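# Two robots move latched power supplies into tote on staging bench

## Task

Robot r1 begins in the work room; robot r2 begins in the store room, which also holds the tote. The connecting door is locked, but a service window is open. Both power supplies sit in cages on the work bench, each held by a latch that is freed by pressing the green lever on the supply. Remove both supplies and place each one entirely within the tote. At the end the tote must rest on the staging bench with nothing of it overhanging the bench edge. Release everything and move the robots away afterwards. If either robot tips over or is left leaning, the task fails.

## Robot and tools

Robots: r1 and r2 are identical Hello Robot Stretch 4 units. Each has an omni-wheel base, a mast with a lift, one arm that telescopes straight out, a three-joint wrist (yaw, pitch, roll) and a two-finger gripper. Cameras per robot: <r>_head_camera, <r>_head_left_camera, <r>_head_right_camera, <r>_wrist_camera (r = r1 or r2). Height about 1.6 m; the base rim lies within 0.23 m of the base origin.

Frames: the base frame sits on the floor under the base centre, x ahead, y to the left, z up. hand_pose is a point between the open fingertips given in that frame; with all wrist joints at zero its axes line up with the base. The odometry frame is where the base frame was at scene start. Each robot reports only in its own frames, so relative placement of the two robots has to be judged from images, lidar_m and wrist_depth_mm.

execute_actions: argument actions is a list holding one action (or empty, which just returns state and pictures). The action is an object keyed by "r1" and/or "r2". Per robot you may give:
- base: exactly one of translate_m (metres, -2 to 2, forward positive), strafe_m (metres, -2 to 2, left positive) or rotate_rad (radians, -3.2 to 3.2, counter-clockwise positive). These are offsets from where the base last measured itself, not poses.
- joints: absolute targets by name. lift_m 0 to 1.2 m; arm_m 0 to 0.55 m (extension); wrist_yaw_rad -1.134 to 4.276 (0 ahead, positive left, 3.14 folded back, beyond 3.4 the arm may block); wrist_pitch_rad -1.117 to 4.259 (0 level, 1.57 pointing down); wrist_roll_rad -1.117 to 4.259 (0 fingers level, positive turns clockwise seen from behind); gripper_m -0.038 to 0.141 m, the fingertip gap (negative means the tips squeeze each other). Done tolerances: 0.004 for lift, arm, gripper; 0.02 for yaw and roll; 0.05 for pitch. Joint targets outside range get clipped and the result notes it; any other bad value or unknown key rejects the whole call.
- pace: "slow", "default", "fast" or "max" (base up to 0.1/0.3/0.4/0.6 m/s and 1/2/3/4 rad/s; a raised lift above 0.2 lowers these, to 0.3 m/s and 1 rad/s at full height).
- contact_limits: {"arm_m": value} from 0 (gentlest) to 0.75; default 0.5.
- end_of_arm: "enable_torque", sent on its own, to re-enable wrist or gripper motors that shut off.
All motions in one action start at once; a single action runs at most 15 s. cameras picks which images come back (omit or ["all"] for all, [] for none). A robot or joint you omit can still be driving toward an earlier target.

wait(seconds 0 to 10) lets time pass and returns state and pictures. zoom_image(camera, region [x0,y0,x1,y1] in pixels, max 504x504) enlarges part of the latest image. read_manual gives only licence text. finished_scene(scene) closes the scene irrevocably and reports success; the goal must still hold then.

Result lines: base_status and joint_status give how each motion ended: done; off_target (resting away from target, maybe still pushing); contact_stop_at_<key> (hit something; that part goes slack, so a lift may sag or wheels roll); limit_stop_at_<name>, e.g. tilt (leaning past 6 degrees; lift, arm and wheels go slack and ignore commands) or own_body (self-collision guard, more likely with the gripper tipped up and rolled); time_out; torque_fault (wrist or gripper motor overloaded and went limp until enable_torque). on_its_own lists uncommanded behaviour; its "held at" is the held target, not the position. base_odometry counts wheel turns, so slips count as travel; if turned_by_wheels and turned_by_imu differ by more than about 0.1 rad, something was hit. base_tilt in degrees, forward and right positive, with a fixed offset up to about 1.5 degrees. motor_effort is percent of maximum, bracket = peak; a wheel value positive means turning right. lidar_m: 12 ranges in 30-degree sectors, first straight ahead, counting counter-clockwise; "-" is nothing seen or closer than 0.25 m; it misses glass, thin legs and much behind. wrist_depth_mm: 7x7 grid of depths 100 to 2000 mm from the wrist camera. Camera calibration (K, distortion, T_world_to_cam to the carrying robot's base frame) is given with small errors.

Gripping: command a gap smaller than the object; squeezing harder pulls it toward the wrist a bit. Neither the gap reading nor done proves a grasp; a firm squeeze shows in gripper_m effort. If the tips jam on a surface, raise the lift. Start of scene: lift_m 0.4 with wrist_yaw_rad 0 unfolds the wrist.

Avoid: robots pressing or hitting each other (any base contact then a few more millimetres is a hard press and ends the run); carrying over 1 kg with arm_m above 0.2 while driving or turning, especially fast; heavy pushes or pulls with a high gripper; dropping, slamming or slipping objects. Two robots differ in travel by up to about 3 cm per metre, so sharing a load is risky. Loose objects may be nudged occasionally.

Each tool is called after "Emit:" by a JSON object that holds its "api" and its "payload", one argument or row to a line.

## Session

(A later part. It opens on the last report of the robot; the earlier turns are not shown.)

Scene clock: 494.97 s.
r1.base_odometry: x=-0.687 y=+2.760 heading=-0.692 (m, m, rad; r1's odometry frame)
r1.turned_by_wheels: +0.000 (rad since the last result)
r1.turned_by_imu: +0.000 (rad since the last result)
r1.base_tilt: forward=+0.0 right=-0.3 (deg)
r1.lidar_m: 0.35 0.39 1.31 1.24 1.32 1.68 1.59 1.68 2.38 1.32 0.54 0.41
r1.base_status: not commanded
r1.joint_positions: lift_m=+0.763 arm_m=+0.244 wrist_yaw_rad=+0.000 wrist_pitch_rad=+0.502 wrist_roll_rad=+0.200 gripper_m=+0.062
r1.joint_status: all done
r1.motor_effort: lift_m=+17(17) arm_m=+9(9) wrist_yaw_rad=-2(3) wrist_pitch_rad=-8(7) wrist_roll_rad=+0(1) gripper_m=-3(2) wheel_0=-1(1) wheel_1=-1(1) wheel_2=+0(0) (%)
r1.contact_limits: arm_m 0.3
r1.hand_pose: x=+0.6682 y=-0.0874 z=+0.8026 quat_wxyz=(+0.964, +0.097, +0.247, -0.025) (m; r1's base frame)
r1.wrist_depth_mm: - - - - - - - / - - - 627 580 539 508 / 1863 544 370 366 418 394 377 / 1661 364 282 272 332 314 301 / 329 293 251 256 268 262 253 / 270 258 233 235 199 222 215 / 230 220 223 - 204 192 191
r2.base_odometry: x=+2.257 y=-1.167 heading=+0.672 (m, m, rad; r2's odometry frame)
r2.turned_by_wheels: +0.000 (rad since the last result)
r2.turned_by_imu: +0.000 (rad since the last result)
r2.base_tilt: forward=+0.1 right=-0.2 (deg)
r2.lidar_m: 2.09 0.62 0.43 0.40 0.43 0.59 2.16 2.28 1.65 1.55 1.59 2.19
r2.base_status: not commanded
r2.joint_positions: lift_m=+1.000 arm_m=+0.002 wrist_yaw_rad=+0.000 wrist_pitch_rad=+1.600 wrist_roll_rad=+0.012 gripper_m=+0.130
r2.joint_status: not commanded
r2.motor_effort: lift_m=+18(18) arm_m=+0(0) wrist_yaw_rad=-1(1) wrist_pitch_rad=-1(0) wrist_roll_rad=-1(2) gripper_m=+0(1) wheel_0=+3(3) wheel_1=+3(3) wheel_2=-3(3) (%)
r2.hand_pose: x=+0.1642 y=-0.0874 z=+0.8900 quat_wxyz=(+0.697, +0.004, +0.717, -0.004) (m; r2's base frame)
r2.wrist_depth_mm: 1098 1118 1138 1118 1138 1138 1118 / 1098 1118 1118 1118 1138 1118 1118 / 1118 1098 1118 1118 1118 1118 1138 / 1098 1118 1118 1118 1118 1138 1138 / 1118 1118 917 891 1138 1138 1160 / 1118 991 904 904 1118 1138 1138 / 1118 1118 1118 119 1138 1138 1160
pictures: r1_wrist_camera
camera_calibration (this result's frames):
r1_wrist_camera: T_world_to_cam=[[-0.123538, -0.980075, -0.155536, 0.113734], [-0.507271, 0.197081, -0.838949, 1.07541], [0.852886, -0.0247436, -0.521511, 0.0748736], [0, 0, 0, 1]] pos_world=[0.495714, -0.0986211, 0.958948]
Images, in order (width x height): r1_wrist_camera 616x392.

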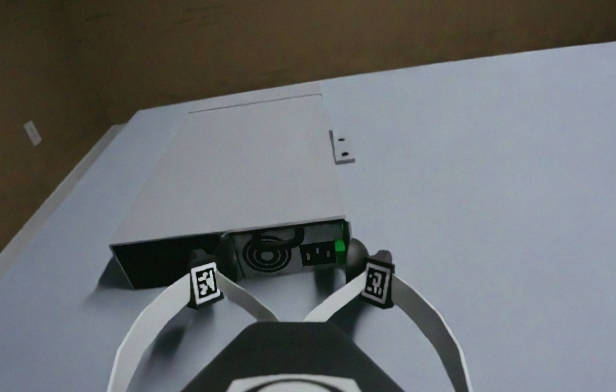

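Emit:
{"api": "execute_actions", "payload": {
  "actions": [
    {"r1":{"base":{"strafe_m":-0.005},"joints":{"arm_m":0.252},"pace":"slow","contact_limits":{"arm_m":0.3}}}
  ],
  "cameras": ["r1_wrist_camera"]
}}

Emit:
{"api": "zoom_image", "payload": {
  "camera": "r1_wrist_camera",
  "region": [170, 190, 420, 330]
}}

Scene clock: 495.93 s.
r1.base_odometry: x=-0.690 y=+2.756 heading=-0.692 (m, m, rad; r1's odometry frame)
r1.turned_by_wheels: +0.000 (rad since the last result)
r1.turned_by_imu: +0.000 (rad since the last result)
r1.base_tilt: forward=+0.0 right=-0.4 (deg)
r1.lidar_m: 0.37 0.40 1.30 1.24 1.33 1.64 1.59 1.69 2.41 1.37 0.54 0.37
r1.base_status: done
r1.joint_positions: lift_m=+0.763 arm_m=+0.250 wrist_yaw_rad=+0.000 wrist_pitch_rad=+0.502 wrist_roll_rad=+0.200 gripper_m=+0.062
r1.joint_status: all done
r1.motor_effort: lift_m=+17(17) arm_m=+9(9) wrist_yaw_rad=-3(1) wrist_pitch_rad=-6(7) wrist_roll_rad=+1(2) gripper_m=-4(3) wheel_0=+2(3) wheel_1=-1(4) wheel_2=+0(0) (%)
r1.contact_limits: arm_m 0.3
r1.hand_pose: x=+0.6742 y=-0.0874 z=+0.8026 quat_wxyz=(+0.964, +0.097, +0.247, -0.025) (m; r1's base frame)
r1.wrist_depth_mm: - - - - - - - / - - - 634 580 530 508 / 1863 535 370 368 418 394 375 / 1708 362 283 272 330 314 300 / 329 282 241 245 267 262 251 / 271 258 232 234 199 222 215 / 230 220 222 - 204 190 191
r2.base_odometry: x=+2.257 y=-1.167 heading=+0.672 (m, m, rad; r2's odometry frame)
r2.turned_by_wheels: +0.000 (rad since the last result)
r2.turned_by_imu: +0.000 (rad since the last result)
r2.base_tilt: forward=+0.1 right=-0.2 (deg)
r2.lidar_m: 2.08 0.64 0.44 0.41 0.43 0.61 2.19 2.27 1.63 1.55 1.60 2.19
r2.base_status: not commanded
r2.joint_positions: lift_m=+1.000 arm_m=+0.002 wrist_yaw_rad=+0.000 wrist_pitch_rad=+1.600 wrist_roll_rad=+0.012 gripper_m=+0.130
r2.joint_status: not commanded
r2.motor_effort: lift_m=+18(18) arm_m=+0(0) wrist_yaw_rad=+0(0) wrist_pitch_rad=+0(0) wrist_roll_rad=-1(3) gripper_m=-1(0) wheel_0=+3(3) wheel_1=+3(3) wheel_2=-3(3) (%)
r2.hand_pose: x=+0.1642 y=-0.0874 z=+0.8900 quat_wxyz=(+0.697, +0.004, +0.717, -0.004) (m; r2's base frame)
r2.wrist_depth_mm: 1098 1098 1118 1118 1118 1118 1138 / 1098 1098 1118 1118 1138 1138 1138 / 1098 1118 1098 1118 1138 1138 1118 / 1118 1118 1118 1138 1138 1138 1138 / 1098 1118 904 904 1118 1138 1138 / 1118 991 904 917 1138 1138 1118 / 1118 1118 1098 119 1118 1138 1138
pictures: r1_wrist_camera
camera_calibration (this result's frames):
r1_wrist_camera: T_world_to_cam=[[-0.123538, -0.980075, -0.155535, 0.114471], [-0.507271, 0.19708, -0.838949, 1.07843], [0.852886, -0.0247436, -0.521511, 0.0697813], [0, 0, 0, 1]] pos_world=[0.501685, -0.0986211, 0.958948]
Images, in order (width x height): r1_wrist_camera 616x392.

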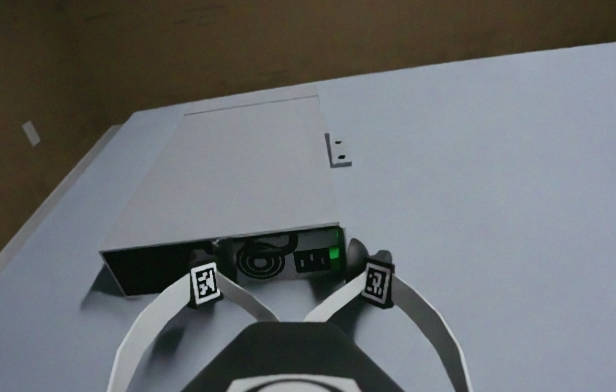

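Region (170, 190, 420, 330) of r1_wrist_camera's 616x392 image, scaled by 2.016; it fills the top 282 rows of this view, and the rest is white.

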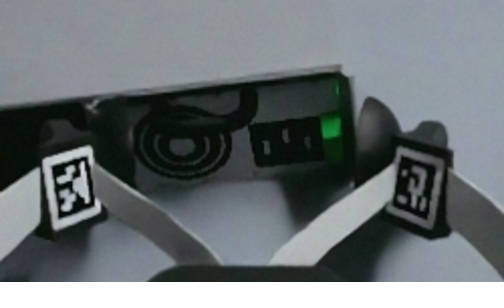

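Emit:
{"api": "execute_actions", "payload": {
  "actions": [
    {"r1":{"joints":{"gripper_m":0.045},"pace":"slow"}}
  ],
  "cameras": ["r1_wrist_camera"]
}}

Emit:
{"api": "zoom_image", "payload": {
  "camera": "r1_wrist_camera",
  "region": [170, 190, 420, 330]
}}

Scene clock: 500.90 s.
r1.base_odometry: x=-0.690 y=+2.756 heading=-0.692 (m, m, rad; r1's odometry frame)
r1.turned_by_wheels: +0.000 (rad since the last result)
r1.turned_by_imu: +0.000 (rad since the last result)
r1.base_tilt: forward=+0.0 right=-0.3 (deg)
r1.lidar_m: 0.36 0.40 1.33 1.24 1.33 1.65 1.59 1.70 2.36 1.34 0.53 0.38
r1.base_status: not commanded
r1.joint_positions: lift_m=+0.763 arm_m=+0.250 wrist_yaw_rad=-0.002 wrist_pitch_rad=+0.502 wrist_roll_rad=+0.200 gripper_m=+0.045
r1.joint_status: all done
r1.motor_effort: lift_m=+17(17) arm_m=+9(9) wrist_yaw_rad=+5(3) wrist_pitch_rad=-6(8) wrist_roll_rad=+1(1) gripper_m=-5(6) wheel_0=+2(3) wheel_1=+0(1) wheel_2=+0(0) (%)
r1.hand_pose: x=+0.6740 y=-0.0879 z=+0.8026 quat_wxyz=(+0.964, +0.097, +0.247, -0.026) (m; r1's base frame)
r1.wrist_depth_mm: - - - - - - - / - - - 634 585 530 508 / - 535 370 368 421 394 377 / 1708 325 282 276 332 312 300 / 327 282 242 245 272 260 252 / 270 259 213 236 199 222 214 / 229 220 222 - 204 191 191
r2.base_odometry: x=+2.257 y=-1.167 heading=+0.672 (m, m, rad; r2's odometry frame)
r2.turned_by_wheels: +0.000 (rad since the last result)
r2.turned_by_imu: +0.001 (rad since the last result)
r2.base_tilt: forward=+0.1 right=-0.2 (deg)
r2.lidar_m: 2.08 0.64 0.44 0.41 0.44 0.61 2.18 2.29 1.64 1.55 1.61 2.17
r2.base_status: not commanded
r2.joint_positions: lift_m=+1.000 arm_m=+0.002 wrist_yaw_rad=+0.000 wrist_pitch_rad=+1.600 wrist_roll_rad=+0.012 gripper_m=+0.130
r2.joint_status: not commanded
r2.motor_effort: lift_m=+18(18) arm_m=-1(0) wrist_yaw_rad=-1(0) wrist_pitch_rad=+0(0) wrist_roll_rad=-1(1) gripper_m=+0(1) wheel_0=+3(3) wheel_1=+3(3) wheel_2=-3(2) (%)
r2.hand_pose: x=+0.1642 y=-0.0874 z=+0.8900 quat_wxyz=(+0.697, +0.004, +0.717, -0.004) (m; r2's base frame)
r2.wrist_depth_mm: 1098 1118 1118 1118 1118 1118 1160 / 1098 1118 1118 1118 1138 1138 1118 / 1118 1098 1118 1138 1138 1138 1138 / 1098 1118 1118 1118 1138 1138 1160 / 1118 1118 891 917 1118 1138 1160 / 1118 976 904 917 1118 1138 1138 / 1138 1098 1118 119 1118 1118 1138
pictures: r1_wrist_camera
camera_calibration (this result's frames):
r1_wrist_camera: T_world_to_cam=[[-0.125386, -0.979832, -0.155589, 0.115304], [-0.506898, 0.198082, -0.838938, 1.07828], [0.852838, -0.0263231, -0.521512, 0.0697869], [0, 0, 0, 1]] pos_world=[0.50152, -0.0987735, 0.958947]
Images, in order (width x height): r1_wrist_camera 616x392.

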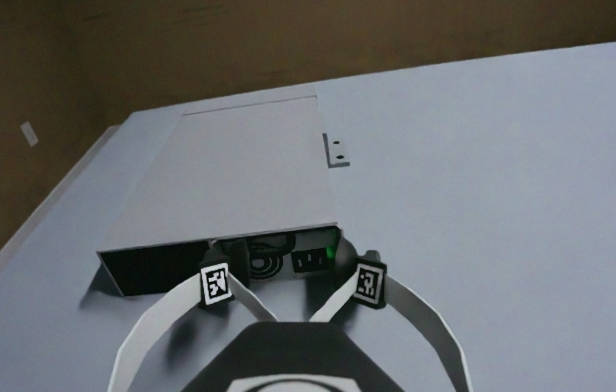

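Region (170, 190, 420, 330) of r1_wrist_camera's 616x392 image, scaled by 2.016; it fills the top 282 rows of this view, and the rest is white.

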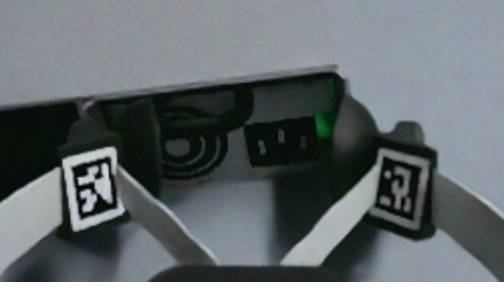

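Right pad is on the outer wall; back 4 mm.

Emit:
{"api": "execute_actions", "payload": {
  "actions": [
    {"r1":{"joints":{"arm_m":0.245},"pace":"slow"}}
  ],
  "cameras": ["r1_wrist_camera"]
}}

Emit:
{"api": "zoom_image", "payload": {
  "camera": "r1_wrist_camera",
  "region": [170, 190, 420, 330]
}}

Scene clock: 501.77 s.
r1.base_odometry: x=-0.690 y=+2.756 heading=-0.692 (m, m, rad; r1's odometry frame)
r1.turned_by_wheels: +0.000 (rad since the last result)
r1.turned_by_imu: +0.000 (rad since the last result)
r1.base_tilt: forward=+0.0 right=-0.3 (deg)
r1.lidar_m: 0.37 0.43 1.29 1.23 1.34 1.66 1.59 1.68 2.37 1.34 0.53 0.39
r1.base_status: not commanded
r1.joint_positions: lift_m=+0.763 arm_m=+0.247 wrist_yaw_rad=+0.000 wrist_pitch_rad=+0.502 wrist_roll_rad=+0.200 gripper_m=+0.045
r1.joint_status: all done
r1.motor_effort: lift_m=+17(18) arm_m=-9(10) wrist_yaw_rad=-1(4) wrist_pitch_rad=-9(6) wrist_roll_rad=-2(0) gripper_m=-2(5) wheel_0=+2(1) wheel_1=+0(1) wheel_2=+0(0) (%)
r1.hand_pose: x=+0.6703 y=-0.0875 z=+0.8026 quat_wxyz=(+0.964, +0.097, +0.247, -0.025) (m; r1's base frame)
r1.wrist_depth_mm: - - - - - - - / - - - 634 574 530 508 / - 539 368 366 421 397 375 / 1708 329 282 272 330 314 301 / 327 283 244 248 271 260 253 / 271 258 198 236 198 222 216 / 229 220 222 - 203 191 190
r2.base_odometry: x=+2.257 y=-1.167 heading=+0.672 (m, m, rad; r2's odometry frame)
r2.turned_by_wheels: +0.000 (rad since the last result)
r2.turned_by_imu: +0.000 (rad since the last result)
r2.base_tilt: forward=+0.1 right=-0.2 (deg)
r2.lidar_m: 2.09 0.59 0.44 0.39 0.42 0.59 2.19 2.28 1.65 1.55 1.62 2.14
r2.base_status: not commanded
r2.joint_positions: lift_m=+1.000 arm_m=+0.002 wrist_yaw_rad=+0.000 wrist_pitch_rad=+1.600 wrist_roll_rad=+0.012 gripper_m=+0.130
r2.joint_status: not commanded
r2.motor_effort: lift_m=+18(18) arm_m=+0(0) wrist_yaw_rad=+0(0) wrist_pitch_rad=+0(0) wrist_roll_rad=-3(0) gripper_m=-1(1) wheel_0=+3(3) wheel_1=+3(3) wheel_2=-3(3) (%)
r2.hand_pose: x=+0.1642 y=-0.0874 z=+0.8900 quat_wxyz=(+0.697, +0.004, +0.717, -0.004) (m; r2's base frame)
r2.wrist_depth_mm: 1098 1098 1138 1118 1118 1138 1118 / 1118 1098 1118 1118 1118 1118 1138 / 1098 1098 1118 1118 1118 1138 1138 / 1098 1118 1098 1118 1118 1138 1138 / 1118 1118 904 904 1118 1160 1138 / 1098 991 904 904 1118 1160 1160 / 1118 1118 1118 120 1138 1160 1160
pictures: r1_wrist_camera
camera_calibration (this result's frames):
r1_wrist_camera: T_world_to_cam=[[-0.124024, -0.980001, -0.155612, 0.114278], [-0.507171, 0.197398, -0.838935, 1.07645], [0.852875, -0.0251262, -0.521511, 0.073035], [0, 0, 0, 1]] pos_world=[0.497831, -0.0986624, 0.958947]
Images, in order (width x height): r1_wrist_camera 616x392.

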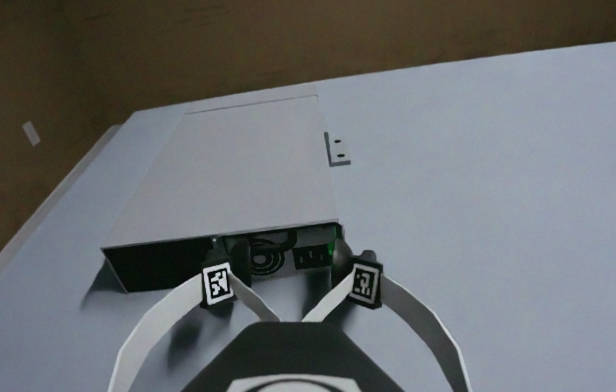

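Region (170, 190, 420, 330) of r1_wrist_camera's 616x392 image, scaled by 2.016; it fills the top 282 rows of this view, and the rest is white.

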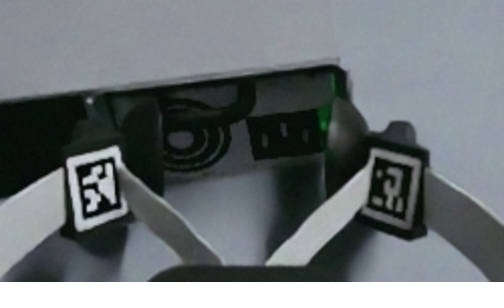

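Emit:
{"api": "execute_actions", "payload": {
  "actions": [
    {"r1":{"base":{"strafe_m":0.005},"pace":"slow"}}
  ],
  "cameras": []
}}

Emit:
{"api": "execute_actions", "payload": {
  "actions": [
    {"r1":{"joints":{"arm_m":0.257},"pace":"slow","contact_limits":{"arm_m":0.3}}}
  ],
  "cameras": ["r1_wrist_camera"]
}}

Emit:
{"api": "zoom_image", "payload": {
  "camera": "r1_wrist_camera",
  "region": [170, 190, 420, 330]
}}

Scene clock: 503.83 s.
r1.base_odometry: x=-0.687 y=+2.760 heading=-0.692 (m, m, rad; r1's odometry frame)
r1.turned_by_wheels: +0.000 (rad since the last result)
r1.turned_by_imu: +0.000 (rad since the last result)
r1.base_tilt: forward=+0.0 right=-0.4 (deg)
r1.lidar_m: 0.37 0.41 1.29 1.25 1.35 1.65 1.62 1.70 2.37 1.33 0.54 0.40
r1.base_status: done
r1.joint_positions: lift_m=+0.763 arm_m=+0.247 wrist_yaw_rad=-0.002 wrist_pitch_rad=+0.502 wrist_roll_rad=+0.200 gripper_m=+0.045
r1.joint_status: not commanded
r1.motor_effort: lift_m=+17(17) arm_m=-9(9) wrist_yaw_rad=+6(4) wrist_pitch_rad=-7(7) wrist_roll_rad=-2(1) gripper_m=-3(5) wheel_0=-3(5) wheel_1=-1(5) wheel_2=+0(1) (%)
r1.hand_pose: x=+0.6702 y=-0.0879 z=+0.8026 quat_wxyz=(+0.964, +0.097, +0.247, -0.026) (m; r1's base frame)
r1.wrist_depth_mm: - - - - - - - / - - - 627 580 544 504 / - 535 368 368 421 397 377 / 1756 366 282 274 332 315 303 / 330 283 245 248 272 260 253 / 271 259 198 236 199 222 215 / 230 218 223 - 204 192 191
r2.base_odometry: x=+2.257 y=-1.167 heading=+0.672 (m, m, rad; r2's odometry frame)
r2.turned_by_wheels: +0.000 (rad since the last result)
r2.turned_by_imu: +0.001 (rad since the last result)
r2.base_tilt: forward=+0.1 right=-0.2 (deg)
r2.lidar_m: 2.11 0.67 0.44 0.42 0.41 0.62 2.19 2.29 1.65 1.54 1.61 2.15
r2.base_status: not commanded
r2.joint_positions: lift_m=+1.000 arm_m=+0.002 wrist_yaw_rad=+0.000 wrist_pitch_rad=+1.600 wrist_roll_rad=+0.012 gripper_m=+0.130
r2.joint_status: not commanded
r2.motor_effort: lift_m=+18(18) arm_m=-1(1) wrist_yaw_rad=+0(1) wrist_pitch_rad=-1(0) wrist_roll_rad=-1(2) gripper_m=+0(0) wheel_0=+3(3) wheel_1=+2(3) wheel_2=-3(3) (%)
r2.hand_pose: x=+0.1642 y=-0.0874 z=+0.8900 quat_wxyz=(+0.697, +0.004, +0.717, -0.004) (m; r2's base frame)
r2.wrist_depth_mm: 1098 1098 1118 1098 1138 1118 1138 / 1098 1098 1118 1138 1118 1138 1138 / 1098 1098 1138 1118 1098 1118 1118 / 1118 1118 1118 1118 1118 1118 1138 / 1118 1118 904 917 1118 1138 1138 / 1098 976 891 917 1138 1138 1160 / 1098 1118 1118 120 1160 1138 1160
pictures: none
No camera images: the call's "cameras" was empty. Leave "cameras" out to get every camera's image.

Scene clock: 504.80 s.
r1.base_odometry: x=-0.687 y=+2.760 heading=-0.692 (m, m, rad; r1's odometry frame)
r1.turned_by_wheels: +0.000 (rad since the last result)
r1.turned_by_imu: +0.000 (rad since the last result)
r1.base_tilt: forward=+0.0 right=-0.3 (deg)
r1.lidar_m: 0.35 0.40 1.32 1.24 1.34 1.64 1.59 1.67 2.34 1.34 0.52 0.41
r1.base_status: not commanded
r1.joint_positions: lift_m=+0.763 arm_m=+0.255 wrist_yaw_rad=-0.004 wrist_pitch_rad=+0.505 wrist_roll_rad=+0.200 gripper_m=+0.045
r1.joint_status: all done
r1.motor_effort: lift_m=+17(17) arm_m=+11(13) wrist_yaw_rad=+10(10) wrist_pitch_rad=-14(14) wrist_roll_rad=+0(2) gripper_m=-4(3) wheel_0=-3(4) wheel_1=-1(0) wheel_2=-1(1) (%)
r1.contact_limits: arm_m 0.3
r1.hand_pose: x=+0.6782 y=-0.0884 z=+0.8020 quat_wxyz=(+0.963, +0.097, +0.248, -0.027) (m; r1's base frame)
r1.wrist_depth_mm: - - - - - - - / - - - 627 574 525 504 / - 535 364 362 415 389 375 / 1618 359 279 268 329 314 298 / 324 276 238 239 271 258 250 / 268 256 211 233 198 221 214 / 229 217 220 - 202 189 190
r2.base_odometry: x=+2.257 y=-1.167 heading=+0.672 (m, m, rad; r2's odometry frame)
r2.turned_by_wheels: +0.000 (rad since the last result)
r2.turned_by_imu: +0.000 (rad since the last result)
r2.base_tilt: forward=+0.1 right=-0.1 (deg)
r2.lidar_m: 2.08 0.63 0.44 0.42 0.44 0.63 2.18 2.29 1.64 1.55 1.60 2.15
r2.base_status: not commanded
r2.joint_positions: lift_m=+1.000 arm_m=+0.002 wrist_yaw_rad=+0.000 wrist_pitch_rad=+1.600 wrist_roll_rad=+0.012 gripper_m=+0.130
r2.joint_status: not commanded
r2.motor_effort: lift_m=+18(18) arm_m=-1(0) wrist_yaw_rad=-1(0) wrist_pitch_rad=+0(1) wrist_roll_rad=-1(4) gripper_m=-1(2) wheel_0=+3(3) wheel_1=+3(3) wheel_2=-3(3) (%)
r2.hand_pose: x=+0.1642 y=-0.0874 z=+0.8900 quat_wxyz=(+0.697, +0.004, +0.717, -0.004) (m; r2's base frame)
r2.wrist_depth_mm: 1098 1118 1118 1138 1118 1118 1138 / 1098 1118 1118 1118 1118 1138 1118 / 1098 1118 1118 1118 1118 1118 1138 / 1118 1118 1118 1138 1118 1138 1138 / 1098 1118 904 917 1138 1160 1138 / 1118 976 904 917 1118 1138 1138 / 1138 1118 1160 119 1138 1138 1160
pictures: r1_wrist_camera
camera_calibration (this result's frames):
r1_wrist_camera: T_world_to_cam=[[-0.127616, -0.979589, -0.155308, 0.116572], [-0.508583, 0.199065, -0.837685, 1.08018], [0.851503, -0.0279148, -0.523606, 0.0683651], [0, 0, 0, 1]] pos_world=[0.506023, -0.0989252, 0.958749]
Images, in order (width x height): r1_wrist_camera 616x392.

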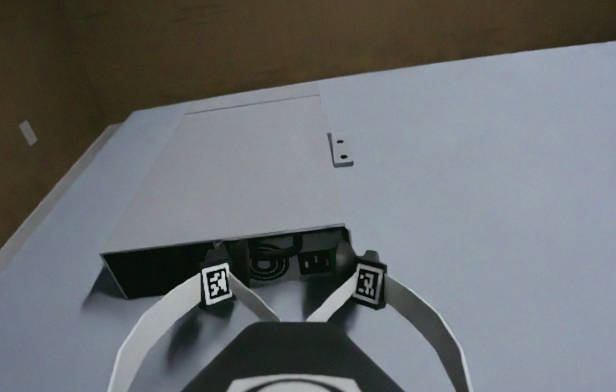

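Region (170, 190, 420, 330) of r1_wrist_camera's 616x392 image, scaled by 2.016; it fills the top 282 rows of this view, and the rest is white.

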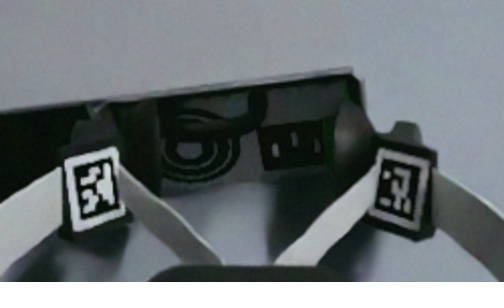

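Emit:
{"api": "execute_actions", "payload": {
  "actions": [
    {"r1":{"joints":{"gripper_m":0.02,"arm_m":0.262,"lift_m":0.761}}}
  ],
  "cameras": []
}}

Emit:
{"api": "execute_actions", "payload": {
  "actions": [
    {"r1":{"joints":{"gripper_m":-0.01,"arm_m":0.270,"lift_m":0.757}}}
  ],
  "cameras": ["r1_wrist_camera"]
}}

Emit:
{"api": "zoom_image", "payload": {
  "camera": "r1_wrist_camera",
  "region": [170, 190, 420, 330]
}}

Scene clock: 506.00 s.
r1.base_odometry: x=-0.687 y=+2.760 heading=-0.692 (m, m, rad; r1's odometry frame)
r1.turned_by_wheels: +0.000 (rad since the last result)
r1.turned_by_imu: +0.000 (rad since the last result)
r1.base_tilt: forward=+0.0 right=-0.4 (deg)
r1.lidar_m: 0.36 0.41 1.29 1.23 1.34 1.65 1.61 1.70 2.38 1.29 0.55 0.39
r1.base_status: not commanded
r1.joint_positions: lift_m=+0.761 arm_m=+0.260 wrist_yaw_rad=-0.002 wrist_pitch_rad=+0.508 wrist_roll_rad=+0.200 gripper_m=+0.020
r1.joint_status: all done
r1.motor_effort: lift_m=+16(17) arm_m=+12(15) wrist_yaw_rad=+5(18) wrist_pitch_rad=-22(23) wrist_roll_rad=+0(1) gripper_m=-13(15) wheel_0=+1(3) wheel_1=+1(1) wheel_2=-4(6) (%)
r1.hand_pose: x=+0.6826 y=-0.0880 z=+0.7993 quat_wxyz=(+0.963, +0.097, +0.250, -0.026) (m; r1's base frame)
r1.wrist_depth_mm: - - - - - - - / - - - 585 554 512 484 / 1983 521 355 347 407 382 366 / 1618 353 272 258 320 306 291 / 319 271 233 235 264 255 246 / 264 247 190 230 193 217 211 / 224 216 216 - 200 187 187
r2.base_odometry: x=+2.257 y=-1.167 heading=+0.672 (m, m, rad; r2's odometry frame)
r2.turned_by_wheels: +0.000 (rad since the last result)
r2.turned_by_imu: +0.000 (rad since the last result)
r2.base_tilt: forward=+0.1 right=-0.2 (deg)
r2.lidar_m: 2.07 0.62 0.44 0.41 0.44 0.59 2.19 2.28 1.64 1.54 1.60 2.18
r2.base_status: not commanded
r2.joint_positions: lift_m=+1.000 arm_m=+0.002 wrist_yaw_rad=+0.000 wrist_pitch_rad=+1.600 wrist_roll_rad=+0.012 gripper_m=+0.130
r2.joint_status: not commanded
r2.motor_effort: lift_m=+18(18) arm_m=+0(0) wrist_yaw_rad=+0(0) wrist_pitch_rad=-1(0) wrist_roll_rad=-1(1) gripper_m=+0(0) wheel_0=+3(3) wheel_1=+3(3) wheel_2=-3(3) (%)
r2.hand_pose: x=+0.1642 y=-0.0874 z=+0.8900 quat_wxyz=(+0.697, +0.004, +0.717, -0.004) (m; r2's base frame)
r2.wrist_depth_mm: 1078 1098 1118 1118 1118 1138 1138 / 1118 1098 1118 1118 1118 1118 1118 / 1118 1118 1118 1118 1118 1118 1138 / 1118 1098 1118 1138 1138 1138 1118 / 1118 1118 904 904 1138 1138 1138 / 1118 960 917 904 1138 1118 1138 / 1118 1138 1138 119 1138 1138 1138
pictures: none
No camera images: the call's "cameras" was empty. Leave "cameras" out to get every camera's image.

Scene clock: 507.03 s.
r1.base_odometry: x=-0.687 y=+2.760 heading=-0.692 (m, m, rad; r1's odometry frame)
r1.turned_by_wheels: +0.000 (rad since the last result)
r1.turned_by_imu: +0.000 (rad since the last result)
r1.base_tilt: forward=-0.1 right=-0.3 (deg)
r1.lidar_m: 0.36 0.41 1.27 1.24 1.35 1.66 1.58 1.70 2.41 1.34 0.55 0.38
r1.base_status: not commanded
r1.joint_positions: lift_m=+0.757 arm_m=+0.268 wrist_yaw_rad=-0.003 wrist_pitch_rad=+0.510 wrist_roll_rad=+0.200 gripper_m=-0.009
r1.joint_status: all done
r1.on_its_own: wrist_pitch_rad is at rest, and its effort (-29) is outside its rest range (-23 to +23)
r1.motor_effort: lift_m=+16(17) arm_m=+13(18) wrist_yaw_rad=+7(20) wrist_pitch_rad=-29(32) wrist_roll_rad=+0(1) gripper_m=-21(24) wheel_0=+4(4) wheel_1=+3(3) wheel_2=-5(7) (%)
r1.hand_pose: x=+0.6902 y=-0.0882 z=+0.7948 quat_wxyz=(+0.963, +0.097, +0.251, -0.027) (m; r1's base frame)
r1.wrist_depth_mm: - - - - - - - / - - - 530 535 496 477 / 1921 500 342 327 394 375 355 / 1618 303 262 249 312 296 286 / 310 246 225 225 255 247 240 / 257 169 204 225 187 208 206 / 220 209 212 - 196 183 183
r2.base_odometry: x=+2.257 y=-1.167 heading=+0.672 (m, m, rad; r2's odometry frame)
r2.turned_by_wheels: +0.000 (rad since the last result)
r2.turned_by_imu: +0.000 (rad since the last result)
r2.base_tilt: forward=+0.1 right=-0.2 (deg)
r2.lidar_m: 2.07 0.62 0.45 0.40 0.44 0.61 2.20 2.26 1.63 1.55 1.61 2.15
r2.base_status: not commanded
r2.joint_positions: lift_m=+1.000 arm_m=+0.002 wrist_yaw_rad=+0.000 wrist_pitch_rad=+1.600 wrist_roll_rad=+0.012 gripper_m=+0.130
r2.joint_status: not commanded
r2.motor_effort: lift_m=+18(18) arm_m=+0(1) wrist_yaw_rad=+0(1) wrist_pitch_rad=-1(0) wrist_roll_rad=-2(3) gripper_m=+0(0) wheel_0=+3(3) wheel_1=+3(3) wheel_2=-3(3) (%)
r2.hand_pose: x=+0.1642 y=-0.0874 z=+0.8900 quat_wxyz=(+0.697, +0.004, +0.717, -0.004) (m; r2's base frame)
r2.wrist_depth_mm: 1098 1098 1098 1098 1098 1138 1118 / 1118 1118 1118 1098 1138 1118 1118 / 1118 1118 1118 1118 1118 1118 1160 / 1098 1098 1118 1118 1138 1118 1138 / 1118 1118 904 917 1138 1118 1138 / 1118 976 917 904 1138 1138 1138 / 1118 1138 1118 119 1160 1160 1138
pictures: r1_wrist_camera
camera_calibration (this result's frames):
r1_wrist_camera: T_world_to_cam=[[-0.12772, -0.979682, -0.154634, 0.116681], [-0.512925, 0.198686, -0.835123, 1.08115], [0.848879, -0.0273456, -0.52788, 0.0596411], [0, 0, 0, 1]] pos_world=[0.518825, -0.0988694, 0.952422]
Images, in order (width x height): r1_wrist_camera 616x392.

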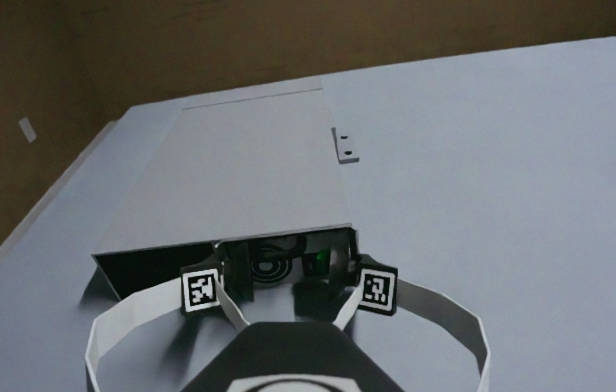

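Region (170, 190, 420, 330) of r1_wrist_camera's 616x392 image, scaled by 2.016; it fills the top 282 rows of this view, and the rest is white.

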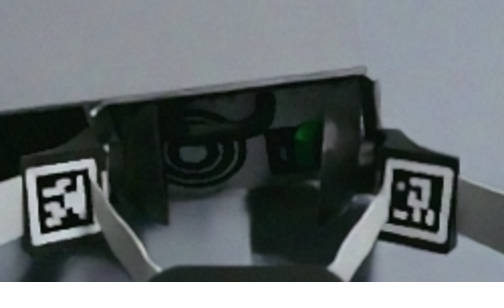

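Emit:
{"api": "execute_actions", "payload": {
  "actions": [
    {"r1":{"joints":{"gripper_m":-0.038,"arm_m":0.275,"lift_m":0.754}}}
  ],
  "cameras": ["r1_wrist_camera"]
}}

Emit:
{"api": "execute_actions", "payload": {
  "actions": [
    {"r1":{"joints":{"arm_m":0.264,"lift_m":0.750},"pace":"slow"}}
  ],
  "cameras": ["r1_wrist_camera"]
}}

Emit:
{"api": "zoom_image", "payload": {
  "camera": "r1_wrist_camera",
  "region": [170, 190, 420, 330]
}}

Scene clock: 508.10 s.
r1.base_odometry: x=-0.687 y=+2.760 heading=-0.692 (m, m, rad; r1's odometry frame)
r1.turned_by_wheels: +0.000 (rad since the last result)
r1.turned_by_imu: +0.000 (rad since the last result)
r1.base_tilt: forward=-0.1 right=-0.3 (deg)
r1.lidar_m: 0.35 0.41 1.30 1.23 1.32 1.65 1.61 1.72 2.38 1.30 0.55 0.39
r1.base_status: not commanded
r1.joint_positions: lift_m=+0.754 arm_m=+0.273 wrist_yaw_rad=-0.002 wrist_pitch_rad=+0.510 wrist_roll_rad=+0.199 gripper_m=-0.037
r1.joint_status: all done
r1.on_its_own: wrist_pitch_rad is at rest, and its effort (-29) is outside its rest range (-23 to +23)
r1.motor_effort: lift_m=+17(18) arm_m=+12(16) wrist_yaw_rad=+5(16) wrist_pitch_rad=-29(32) wrist_roll_rad=+2(2) gripper_m=-29(30) wheel_0=+4(4) wheel_1=+2(3) wheel_2=-4(7) (%)
r1.hand_pose: x=+0.6955 y=-0.0879 z=+0.7917 quat_wxyz=(+0.963, +0.097, +0.251, -0.026) (m; r1's base frame)
r1.wrist_depth_mm: - - - - - - - / - - - 517 530 488 466 / 1863 480 330 319 389 364 351 / 1661 286 256 243 306 294 281 / 304 237 219 218 249 243 236 / 251 170 195 220 181 199 202 / 213 208 208 - 192 182 180
r2.base_odometry: x=+2.257 y=-1.167 heading=+0.672 (m, m, rad; r2's odometry frame)
r2.turned_by_wheels: +0.000 (rad since the last result)
r2.turned_by_imu: +0.000 (rad since the last result)
r2.base_tilt: forward=+0.2 right=-0.2 (deg)
r2.lidar_m: 2.09 0.62 0.45 0.41 0.44 0.61 2.19 2.27 1.64 1.54 1.62 2.16
r2.base_status: not commanded
r2.joint_positions: lift_m=+1.000 arm_m=+0.002 wrist_yaw_rad=+0.000 wrist_pitch_rad=+1.600 wrist_roll_rad=+0.012 gripper_m=+0.130
r2.joint_status: not commanded
r2.motor_effort: lift_m=+18(18) arm_m=-1(0) wrist_yaw_rad=-1(0) wrist_pitch_rad=+0(0) wrist_roll_rad=-4(1) gripper_m=-1(1) wheel_0=+3(3) wheel_1=+3(3) wheel_2=-3(2) (%)
r2.hand_pose: x=+0.1642 y=-0.0874 z=+0.8900 quat_wxyz=(+0.697, +0.004, +0.717, -0.004) (m; r2's base frame)
r2.wrist_depth_mm: 1118 1118 1098 1098 1118 1118 1118 / 1098 1098 1118 1118 1118 1118 1160 / 1118 1118 1118 1118 1138 1138 1138 / 1098 1118 1118 1138 1118 1138 1138 / 1098 1118 891 904 1138 1118 1138 / 1118 976 904 917 1138 1138 1138 / 1098 1118 1118 119 1118 1138 1160
pictures: r1_wrist_camera
camera_calibration (this result's frames):
r1_wrist_camera: T_world_to_cam=[[-0.126528, -0.979891, -0.154287, 0.116011], [-0.513078, 0.197764, -0.835249, 1.0814], [0.848965, -0.0265212, -0.527783, 0.0534655], [0, 0, 0, 1]] pos_world=[0.524133, -0.0987668, 0.949359]
Images, in order (width x height): r1_wrist_camera 616x392.

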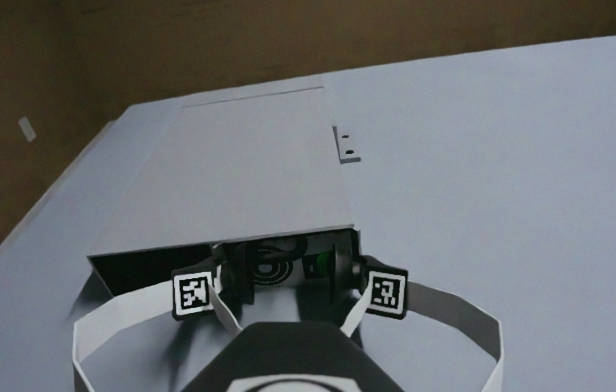

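Scene clock: 509.03 s.
r1.base_odometry: x=-0.686 y=+2.760 heading=-0.691 (m, m, rad; r1's odometry frame)
r1.turned_by_wheels: +0.000 (rad since the last result)
r1.turned_by_imu: +0.000 (rad since the last result)
r1.base_tilt: forward=+0.0 right=-0.4 (deg)
r1.lidar_m: 0.36 0.40 1.30 1.24 1.33 1.64 1.59 1.71 2.38 1.32 0.53 0.35
r1.base_status: not commanded
r1.joint_positions: lift_m=+0.750 arm_m=+0.266 wrist_yaw_rad=+0.004 wrist_pitch_rad=+0.500 wrist_roll_rad=+0.199 gripper_m=-0.037
r1.joint_status: all done
r1.motor_effort: lift_m=+17(20) arm_m=-12(13) wrist_yaw_rad=-11(13) wrist_pitch_rad=-1(28) wrist_roll_rad=+0(1) gripper_m=-35(33) wheel_0=+1(4) wheel_1=+0(2) wheel_2=+2(4) (%)
r1.hand_pose: x=+0.6905 y=-0.0865 z=+0.7901 quat_wxyz=(+0.964, +0.096, +0.246, -0.023) (m; r1's base frame)
r1.wrist_depth_mm: - - - - - - - / - - - 544 544 508 480 / 1921 508 336 325 397 370 353 / 1618 301 258 244 310 294 283 / 309 249 221 224 251 244 237 / 252 166 199 223 183 200 201 / 213 208 207 - 191 182 180
r2.base_odometry: x=+2.257 y=-1.167 heading=+0.672 (m, m, rad; r2's odometry frame)
r2.turned_by_wheels: +0.000 (rad since the last result)
r2.turned_by_imu: +0.000 (rad since the last result)
r2.base_tilt: forward=+0.1 right=-0.3 (deg)
r2.lidar_m: 2.09 0.62 0.42 0.39 0.45 0.62 2.18 2.25 1.66 1.53 1.60 2.16
r2.base_status: not commanded
r2.joint_positions: lift_m=+1.000 arm_m=+0.002 wrist_yaw_rad=+0.000 wrist_pitch_rad=+1.600 wrist_roll_rad=+0.012 gripper_m=+0.130
r2.joint_status: not commanded
r2.motor_effort: lift_m=+18(18) arm_m=+0(0) wrist_yaw_rad=+0(1) wrist_pitch_rad=+0(0) wrist_roll_rad=-2(0) gripper_m=-1(1) wheel_0=+3(3) wheel_1=+3(3) wheel_2=-3(3) (%)
r2.hand_pose: x=+0.1642 y=-0.0874 z=+0.8900 quat_wxyz=(+0.697, +0.004, +0.717, -0.004) (m; r2's base frame)
r2.wrist_depth_mm: 1098 1098 1138 1138 1118 1138 1138 / 1078 1118 1118 1118 1118 1138 1138 / 1118 1118 1118 1118 1138 1138 1138 / 1098 1118 1118 1138 1160 1118 1118 / 1118 1118 917 904 1138 1160 1118 / 1118 991 904 917 1118 1138 1138 / 1118 1138 1138 120 1138 1160 1118
pictures: r1_wrist_camera
camera_calibration (this result's frames):
r1_wrist_camera: T_world_to_cam=[[-0.119517, -0.980586, -0.155458, 0.112551], [-0.506252, 0.194886, -0.840076, 1.07605], [0.854063, -0.0217021, -0.519716, 0.0474154], [0, 0, 0, 1]] pos_world=[0.517707, -0.0983115, 0.946101]
Images, in order (width x height): r1_wrist_camera 616x392.

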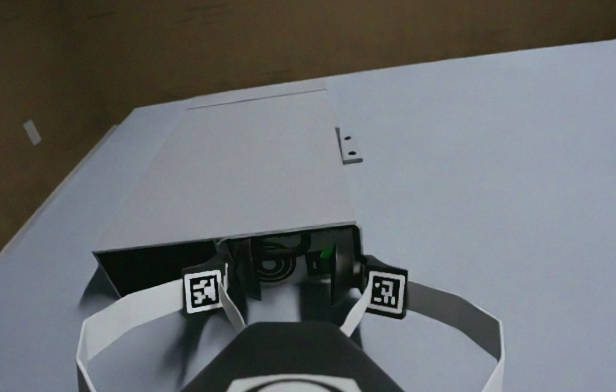

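Region (170, 190, 420, 330) of r1_wrist_camera's 616x392 image, scaled by 2.016; it fills the top 282 rows of this view, and the rest is white.

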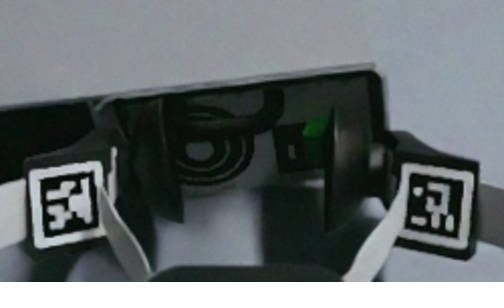

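Emit:
{"api": "execute_actions", "payload": {
  "actions": [
    {"r1":{"joints":{"arm_m":0.260},"pace":"slow"}}
  ],
  "cameras": ["r1_wrist_camera"]
}}

Emit:
{"api": "zoom_image", "payload": {
  "camera": "r1_wrist_camera",
  "region": [170, 190, 420, 330]
}}

Scene clock: 509.83 s.
r1.base_odometry: x=-0.686 y=+2.760 heading=-0.691 (m, m, rad; r1's odometry frame)
r1.turned_by_wheels: +0.000 (rad since the last result)
r1.turned_by_imu: +0.000 (rad since the last result)
r1.base_tilt: forward=-0.1 right=-0.4 (deg)
r1.lidar_m: 0.37 0.38 1.28 1.26 1.31 1.65 1.59 1.70 2.41 1.36 0.54 0.40
r1.base_status: not commanded
r1.joint_positions: lift_m=+0.750 arm_m=+0.262 wrist_yaw_rad=+0.004 wrist_pitch_rad=+0.500 wrist_roll_rad=+0.199 gripper_m=-0.037
r1.joint_status: all done
r1.motor_effort: lift_m=+18(18) arm_m=-12(11) wrist_yaw_rad=-13(13) wrist_pitch_rad=+1(1) wrist_roll_rad=+3(2) gripper_m=-34(35) wheel_0=+1(1) wheel_1=+0(0) wheel_2=+4(4) (%)
r1.hand_pose: x=+0.6865 y=-0.0864 z=+0.7902 quat_wxyz=(+0.964, +0.096, +0.246, -0.023) (m; r1's base frame)
r1.wrist_depth_mm: - - - - - - - / - - - 544 549 504 477 / 1863 512 342 325 397 373 355 / 1576 303 259 245 310 296 283 / 307 264 226 226 251 245 238 / 255 164 199 222 182 200 201 / 214 208 208 - 192 182 180
r2.base_odometry: x=+2.257 y=-1.167 heading=+0.672 (m, m, rad; r2's odometry frame)
r2.turned_by_wheels: +0.000 (rad since the last result)
r2.turned_by_imu: +0.000 (rad since the last result)
r2.base_tilt: forward=+0.2 right=-0.1 (deg)
r2.lidar_m: 2.09 0.61 0.43 0.41 0.43 0.61 2.20 2.28 1.63 1.55 1.61 2.18
r2.base_status: not commanded
r2.joint_positions: lift_m=+1.000 arm_m=+0.002 wrist_yaw_rad=+0.000 wrist_pitch_rad=+1.600 wrist_roll_rad=+0.012 gripper_m=+0.130
r2.joint_status: not commanded
r2.motor_effort: lift_m=+18(18) arm_m=+0(1) wrist_yaw_rad=+0(0) wrist_pitch_rad=+0(0) wrist_roll_rad=-2(0) gripper_m=+0(0) wheel_0=+3(3) wheel_1=+3(3) wheel_2=-3(3) (%)
r2.hand_pose: x=+0.1642 y=-0.0874 z=+0.8900 quat_wxyz=(+0.697, +0.004, +0.717, -0.004) (m; r2's base frame)
r2.wrist_depth_mm: 1098 1098 1118 1118 1118 1138 1138 / 1118 1098 1118 1118 1118 1138 1118 / 1098 1098 1118 1118 1118 1138 1118 / 1078 1098 1098 1138 1118 1138 1118 / 1118 1138 904 904 1118 1138 1138 / 1098 991 904 904 1118 1138 1138 / 1118 1118 1118 119 1138 1138 1138
pictures: r1_wrist_camera
camera_calibration (this result's frames):
r1_wrist_camera: T_world_to_cam=[[-0.118909, -0.980661, -0.155452, 0.111793], [-0.505838, 0.194554, -0.840403, 1.07409], [0.854393, -0.0212983, -0.51919, 0.0502317], [0, 0, 0, 1]] pos_world=[0.513692, -0.098268, 0.946128]
Images, in order (width x height): r1_wrist_camera 616x392.

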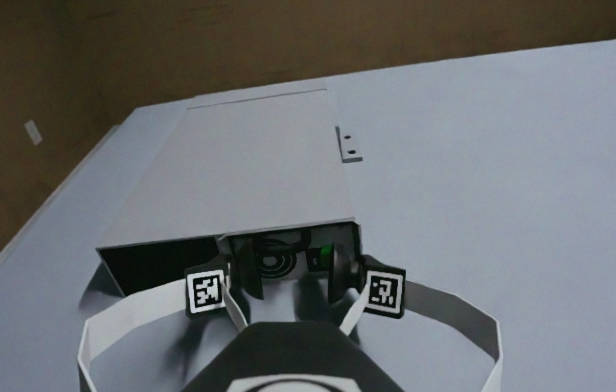

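Region (170, 190, 420, 330) of r1_wrist_camera's 616x392 image, scaled by 2.016; it fills the top 282 rows of this view, and the rest is white.

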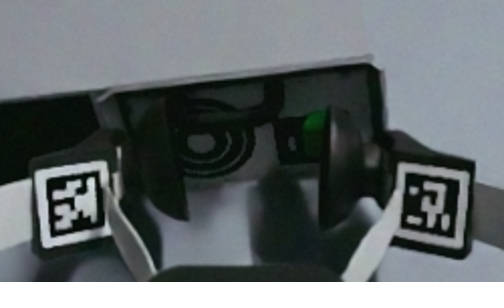

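Emit:
{"api": "execute_actions", "payload": {
  "actions": [
    {"r1":{"joints":{"arm_m":0.257},"pace":"slow"}}
  ],
  "cameras": ["r1_wrist_camera"]
}}

Emit:
{"api": "zoom_image", "payload": {
  "camera": "r1_wrist_camera",
  "region": [170, 190, 420, 330]
}}

Scene clock: 510.67 s.
r1.base_odometry: x=-0.687 y=+2.760 heading=-0.692 (m, m, rad; r1's odometry frame)
r1.turned_by_wheels: -0.001 (rad since the last result)
r1.turned_by_imu: +0.000 (rad since the last result)
r1.base_tilt: forward=-0.1 right=-0.3 (deg)
r1.lidar_m: 0.38 0.39 1.29 1.24 1.35 1.65 1.58 1.70 2.35 1.32 0.53 0.37
r1.base_status: not commanded
r1.joint_positions: lift_m=+0.750 arm_m=+0.259 wrist_yaw_rad=+0.000 wrist_pitch_rad=+0.506 wrist_roll_rad=+0.200 gripper_m=-0.037
r1.joint_status: all done
r1.motor_effort: lift_m=+20(19) arm_m=-9(13) wrist_yaw_rad=-1(25) wrist_pitch_rad=-18(23) wrist_roll_rad=-1(4) gripper_m=-19(33) wheel_0=-1(5) wheel_1=-1(2) wheel_2=-1(4) (%)
r1.hand_pose: x=+0.6817 y=-0.0875 z=+0.7883 quat_wxyz=(+0.963, +0.097, +0.249, -0.025) (m; r1's base frame)
r1.wrist_depth_mm: - - - - - - - / - - - 484 521 480 455 / 1863 477 327 315 382 359 345 / 418 276 251 238 301 289 276 / 301 263 239 219 250 240 233 / 247 234 180 200 176 204 198 / 211 200 204 - 187 176 177
r2.base_odometry: x=+2.257 y=-1.167 heading=+0.672 (m, m, rad; r2's odometry frame)
r2.turned_by_wheels: +0.000 (rad since the last result)
r2.turned_by_imu: +0.000 (rad since the last result)
r2.base_tilt: forward=+0.1 right=-0.2 (deg)
r2.lidar_m: 2.09 0.63 0.44 0.41 0.44 0.58 2.18 2.29 1.64 1.55 1.61 2.15
r2.base_status: not commanded
r2.joint_positions: lift_m=+1.000 arm_m=+0.002 wrist_yaw_rad=+0.000 wrist_pitch_rad=+1.600 wrist_roll_rad=+0.012 gripper_m=+0.130
r2.joint_status: not commanded
r2.motor_effort: lift_m=+18(18) arm_m=-1(0) wrist_yaw_rad=+0(0) wrist_pitch_rad=+0(0) wrist_roll_rad=-1(2) gripper_m=-1(0) wheel_0=+3(3) wheel_1=+3(3) wheel_2=-3(3) (%)
r2.hand_pose: x=+0.1642 y=-0.0874 z=+0.8900 quat_wxyz=(+0.697, +0.004, +0.717, -0.004) (m; r2's base frame)
r2.wrist_depth_mm: 1098 1098 1118 1118 1118 1138 1118 / 1098 1118 1118 1118 1118 1138 1138 / 1118 1118 1098 1138 1138 1138 1138 / 1098 1118 1118 1118 1138 1138 1160 / 1098 1118 904 904 1118 1160 1160 / 1118 976 917 917 1138 1138 1138 / 1118 1118 1118 119 1118 1138 1118
pictures: r1_wrist_camera
camera_calibration (this result's frames):
r1_wrist_camera: T_world_to_cam=[[-0.124595, -0.980018, -0.155052, 0.113426], [-0.510613, 0.19732, -0.836863, 1.07098], [0.850736, -0.0250972, -0.524994, 0.0601283], [0, 0, 0, 1]] pos_world=[0.509833, -0.0986562, 0.945415]
Images, in order (width x height): r1_wrist_camera 616x392.

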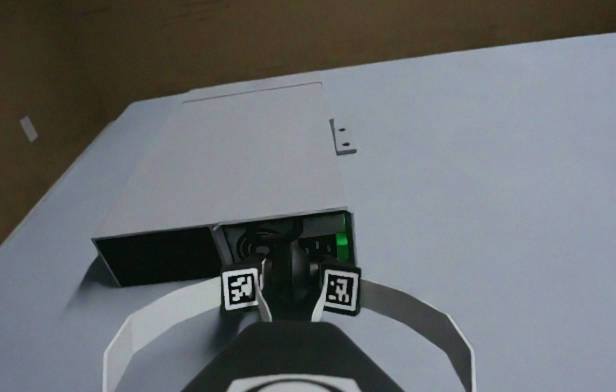

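Region (170, 190, 420, 330) of r1_wrist_camera's 616x392 image, scaled by 2.016; it fills the top 282 rows of this view, and the rest is white.

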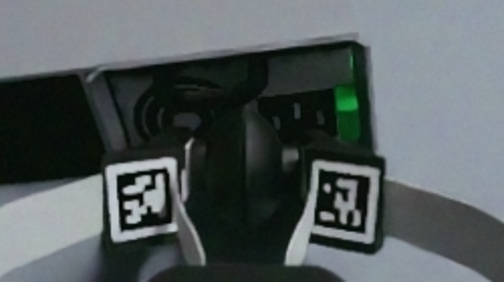

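Emit:
{"api": "execute_actions", "payload": {
  "actions": [
    {"r1":{"joints":{"arm_m":0.22,"lift_m":0.765}}}
  ],
  "cameras": []
}}

Emit:
{"api": "execute_actions", "payload": {
  "actions": [
    {"r1":{"joints":{"gripper_m":0.062,"wrist_roll_rad":0.28}}}
  ],
  "cameras": []
}}

Emit:
{"api": "execute_actions", "payload": {
  "actions": [
    {"r1":{"joints":{"arm_m":0.248},"pace":"slow","contact_limits":{"arm_m":0.3}}}
  ],
  "cameras": ["r1_wrist_camera"]
}}

Emit:
{"api": "zoom_image", "payload": {
  "camera": "r1_wrist_camera",
  "region": [170, 190, 420, 330]
}}

Scene clock: 511.87 s.
r1.base_odometry: x=-0.687 y=+2.760 heading=-0.692 (m, m, rad; r1's odometry frame)
r1.turned_by_wheels: +0.000 (rad since the last result)
r1.turned_by_imu: +0.000 (rad since the last result)
r1.base_tilt: forward=-0.1 right=-0.3 (deg)
r1.lidar_m: 0.35 0.38 1.30 1.24 1.36 1.66 1.59 1.68 2.37 1.35 0.54 0.39
r1.base_status: not commanded
r1.joint_positions: lift_m=+0.765 arm_m=+0.222 wrist_yaw_rad=+0.000 wrist_pitch_rad=+0.502 wrist_roll_rad=+0.200 gripper_m=-0.037
r1.joint_status: all done
r1.motor_effort: lift_m=+23(23) arm_m=-9(10) wrist_yaw_rad=-1(1) wrist_pitch_rad=-8(18) wrist_roll_rad=+2(0) gripper_m=-17(20) wheel_0=-1(1) wheel_1=-1(1) wheel_2=-1(1) (%)
r1.hand_pose: x=+0.6453 y=-0.0874 z=+0.8041 quat_wxyz=(+0.964, +0.097, +0.247, -0.025) (m; r1's base frame)
r1.wrist_depth_mm: - - - - - - - / - - - 615 580 539 512 / 1983 554 375 375 424 397 382 / 1708 366 290 276 334 315 306 / 332 306 287 267 276 263 254 / 273 257 180 200 175 224 217 / 233 220 224 - 206 192 192
r2.base_odometry: x=+2.257 y=-1.167 heading=+0.672 (m, m, rad; r2's odometry frame)
r2.turned_by_wheels: +0.000 (rad since the last result)
r2.turned_by_imu: +0.000 (rad since the last result)
r2.base_tilt: forward=+0.1 right=-0.2 (deg)
r2.lidar_m: 2.08 0.64 0.45 0.41 0.43 0.58 2.16 2.30 1.65 1.54 1.60 2.12
r2.base_status: not commanded
r2.joint_positions: lift_m=+1.000 arm_m=+0.002 wrist_yaw_rad=+0.000 wrist_pitch_rad=+1.600 wrist_roll_rad=+0.012 gripper_m=+0.130
r2.joint_status: not commanded
r2.motor_effort: lift_m=+18(18) arm_m=+0(1) wrist_yaw_rad=-1(1) wrist_pitch_rad=+0(1) wrist_roll_rad=-1(2) gripper_m=-1(1) wheel_0=+3(3) wheel_1=+3(3) wheel_2=-3(3) (%)
r2.hand_pose: x=+0.1642 y=-0.0874 z=+0.8900 quat_wxyz=(+0.697, +0.004, +0.717, -0.004) (m; r2's base frame)
r2.wrist_depth_mm: 1098 1118 1098 1118 1138 1118 1138 / 1118 1118 1118 1118 1138 1138 1138 / 1118 1138 1118 1118 1138 1138 1118 / 1118 1118 1118 1138 1138 1138 1118 / 1118 1118 904 904 1118 1138 1138 / 1118 976 904 904 1160 1138 1138 / 1118 1118 1138 119 1138 1138 1138
pictures: none
No camera images: the call's "cameras" was empty. Leave "cameras" out to get every camera's image.

Scene clock: 513.53 s.
r1.base_odometry: x=-0.687 y=+2.760 heading=-0.692 (m, m, rad; r1's odometry frame)
r1.turned_by_wheels: +0.000 (rad since the last result)
r1.turned_by_imu: +0.000 (rad since the last result)
r1.base_tilt: forward=+0.0 right=-0.4 (deg)
r1.lidar_m: 0.37 0.40 1.30 1.25 1.35 1.66 1.59 1.71 2.41 1.38 0.51 0.39
r1.base_status: not commanded
r1.joint_positions: lift_m=+0.765 arm_m=+0.222 wrist_yaw_rad=+0.000 wrist_pitch_rad=+0.502 wrist_roll_rad=+0.280 gripper_m=+0.062
r1.joint_status: all done
r1.motor_effort: lift_m=+23(23) arm_m=-9(9) wrist_yaw_rad=-2(1) wrist_pitch_rad=-7(7) wrist_roll_rad=+2(2) gripper_m=-4(18) wheel_0=-1(0) wheel_1=-1(1) wheel_2=-1(1) (%)
r1.hand_pose: x=+0.6453 y=-0.0874 z=+0.8041 quat_wxyz=(+0.959, +0.135, +0.246, -0.035) (m; r1's base frame)
r1.wrist_depth_mm: - - - - - - 615 / - - - 591 539 480 449 / - 603 382 370 402 370 343 / 1808 402 293 276 324 298 282 / 373 312 277 278 260 252 242 / 294 270 240 236 198 214 206 / 247 230 229 - 201 187 185
r2.base_odometry: x=+2.257 y=-1.167 heading=+0.672 (m, m, rad; r2's odometry frame)
r2.turned_by_wheels: +0.000 (rad since the last result)
r2.turned_by_imu: +0.000 (rad since the last result)
r2.base_tilt: forward=+0.1 right=-0.2 (deg)
r2.lidar_m: 2.07 0.63 0.42 0.40 0.44 0.60 2.17 2.29 1.61 1.52 1.61 2.17
r2.base_status: not commanded
r2.joint_positions: lift_m=+1.000 arm_m=+0.002 wrist_yaw_rad=+0.000 wrist_pitch_rad=+1.600 wrist_roll_rad=+0.012 gripper_m=+0.130
r2.joint_status: not commanded
r2.motor_effort: lift_m=+18(18) arm_m=-1(0) wrist_yaw_rad=+0(1) wrist_pitch_rad=+0(1) wrist_roll_rad=+0(2) gripper_m=-1(0) wheel_0=+3(3) wheel_1=+3(3) wheel_2=-3(3) (%)
r2.hand_pose: x=+0.1642 y=-0.0874 z=+0.8900 quat_wxyz=(+0.697, +0.004, +0.717, -0.004) (m; r2's base frame)
r2.wrist_depth_mm: 1118 1118 1098 1118 1118 1118 1118 / 1098 1118 1118 1138 1118 1118 1138 / 1118 1138 1118 1118 1138 1118 1118 / 1138 1118 1118 1138 1118 1138 1118 / 1098 1118 904 904 1118 1138 1138 / 1098 976 904 917 1138 1138 1138 / 1118 1098 1118 120 1138 1160 1138
pictures: none
No camera images: the call's "cameras" was empty. Leave "cameras" out to get every camera's image.

Scene clock: 514.87 s.
r1.base_odometry: x=-0.687 y=+2.760 heading=-0.692 (m, m, rad; r1's odometry frame)
r1.turned_by_wheels: +0.000 (rad since the last result)
r1.turned_by_imu: +0.000 (rad since the last result)
r1.base_tilt: forward=-0.1 right=-0.3 (deg)
r1.lidar_m: 0.36 0.38 1.30 1.22 1.33 1.64 1.59 1.69 2.41 1.33 0.53 0.38
r1.base_status: not commanded
r1.joint_positions: lift_m=+0.765 arm_m=+0.246 wrist_yaw_rad=+0.000 wrist_pitch_rad=+0.502 wrist_roll_rad=+0.280 gripper_m=+0.062
r1.joint_status: all done
r1.motor_effort: lift_m=+22(23) arm_m=+9(11) wrist_yaw_rad=-1(1) wrist_pitch_rad=-7(7) wrist_roll_rad=+0(1) gripper_m=-2(2) wheel_0=-1(1) wheel_1=-1(1) wheel_2=-1(1) (%)
r1.contact_limits: arm_m 0.3
r1.hand_pose: x=+0.6702 y=-0.0874 z=+0.8041 quat_wxyz=(+0.959, +0.135, +0.246, -0.035) (m; r1's base frame)
r1.wrist_depth_mm: - - - - - - 603 / - - - 609 544 484 442 / - 603 384 370 402 370 345 / 1808 399 291 273 324 300 281 / 373 277 247 255 259 250 240 / 293 268 239 236 198 216 206 / 247 230 229 - 202 188 183
r2.base_odometry: x=+2.257 y=-1.167 heading=+0.672 (m, m, rad; r2's odometry frame)
r2.turned_by_wheels: +0.000 (rad since the last result)
r2.turned_by_imu: +0.000 (rad since the last result)
r2.base_tilt: forward=+0.1 right=-0.2 (deg)
r2.lidar_m: 2.09 0.58 0.43 0.41 0.41 0.61 2.17 2.29 1.63 1.55 1.62 2.19
r2.base_status: not commanded
r2.joint_positions: lift_m=+1.000 arm_m=+0.002 wrist_yaw_rad=+0.000 wrist_pitch_rad=+1.600 wrist_roll_rad=+0.012 gripper_m=+0.130
r2.joint_status: not commanded
r2.motor_effort: lift_m=+18(18) arm_m=-1(0) wrist_yaw_rad=+0(1) wrist_pitch_rad=+0(0) wrist_roll_rad=-1(1) gripper_m=+0(1) wheel_0=+3(3) wheel_1=+2(3) wheel_2=-3(3) (%)
r2.hand_pose: x=+0.1642 y=-0.0874 z=+0.8900 quat_wxyz=(+0.697, +0.004, +0.717, -0.004) (m; r2's base frame)
r2.wrist_depth_mm: 1098 1098 1118 1098 1118 1118 1138 / 1098 1118 1118 1118 1118 1138 1118 / 1098 1118 1098 1118 1118 1118 1138 / 1118 1118 1138 1138 1118 1138 1138 / 1098 1118 904 917 1118 1118 1118 / 1118 976 904 904 1118 1118 1138 / 1098 1098 1138 119 1138 1138 1138
pictures: r1_wrist_camera
camera_calibration (this result's frames):
r1_wrist_camera: T_world_to_cam=[[-0.161049, -0.961278, -0.223626, 0.195721], [-0.498156, 0.274777, -0.822398, 1.06508], [0.852, -0.021046, -0.523119, 0.0761857], [0, 0, 0, 1]] pos_world=[0.497186, -0.102913, 0.959541]
Images, in order (width x height): r1_wrist_camera 616x392.

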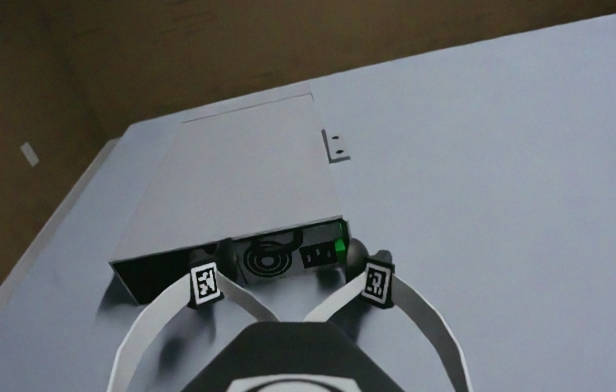

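Region (170, 190, 420, 330) of r1_wrist_camera's 616x392 image, scaled by 2.016; it fills the top 282 rows of this view, and the rest is white.

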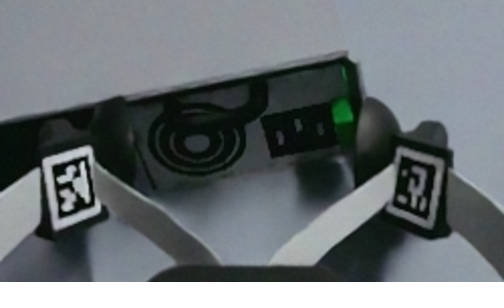

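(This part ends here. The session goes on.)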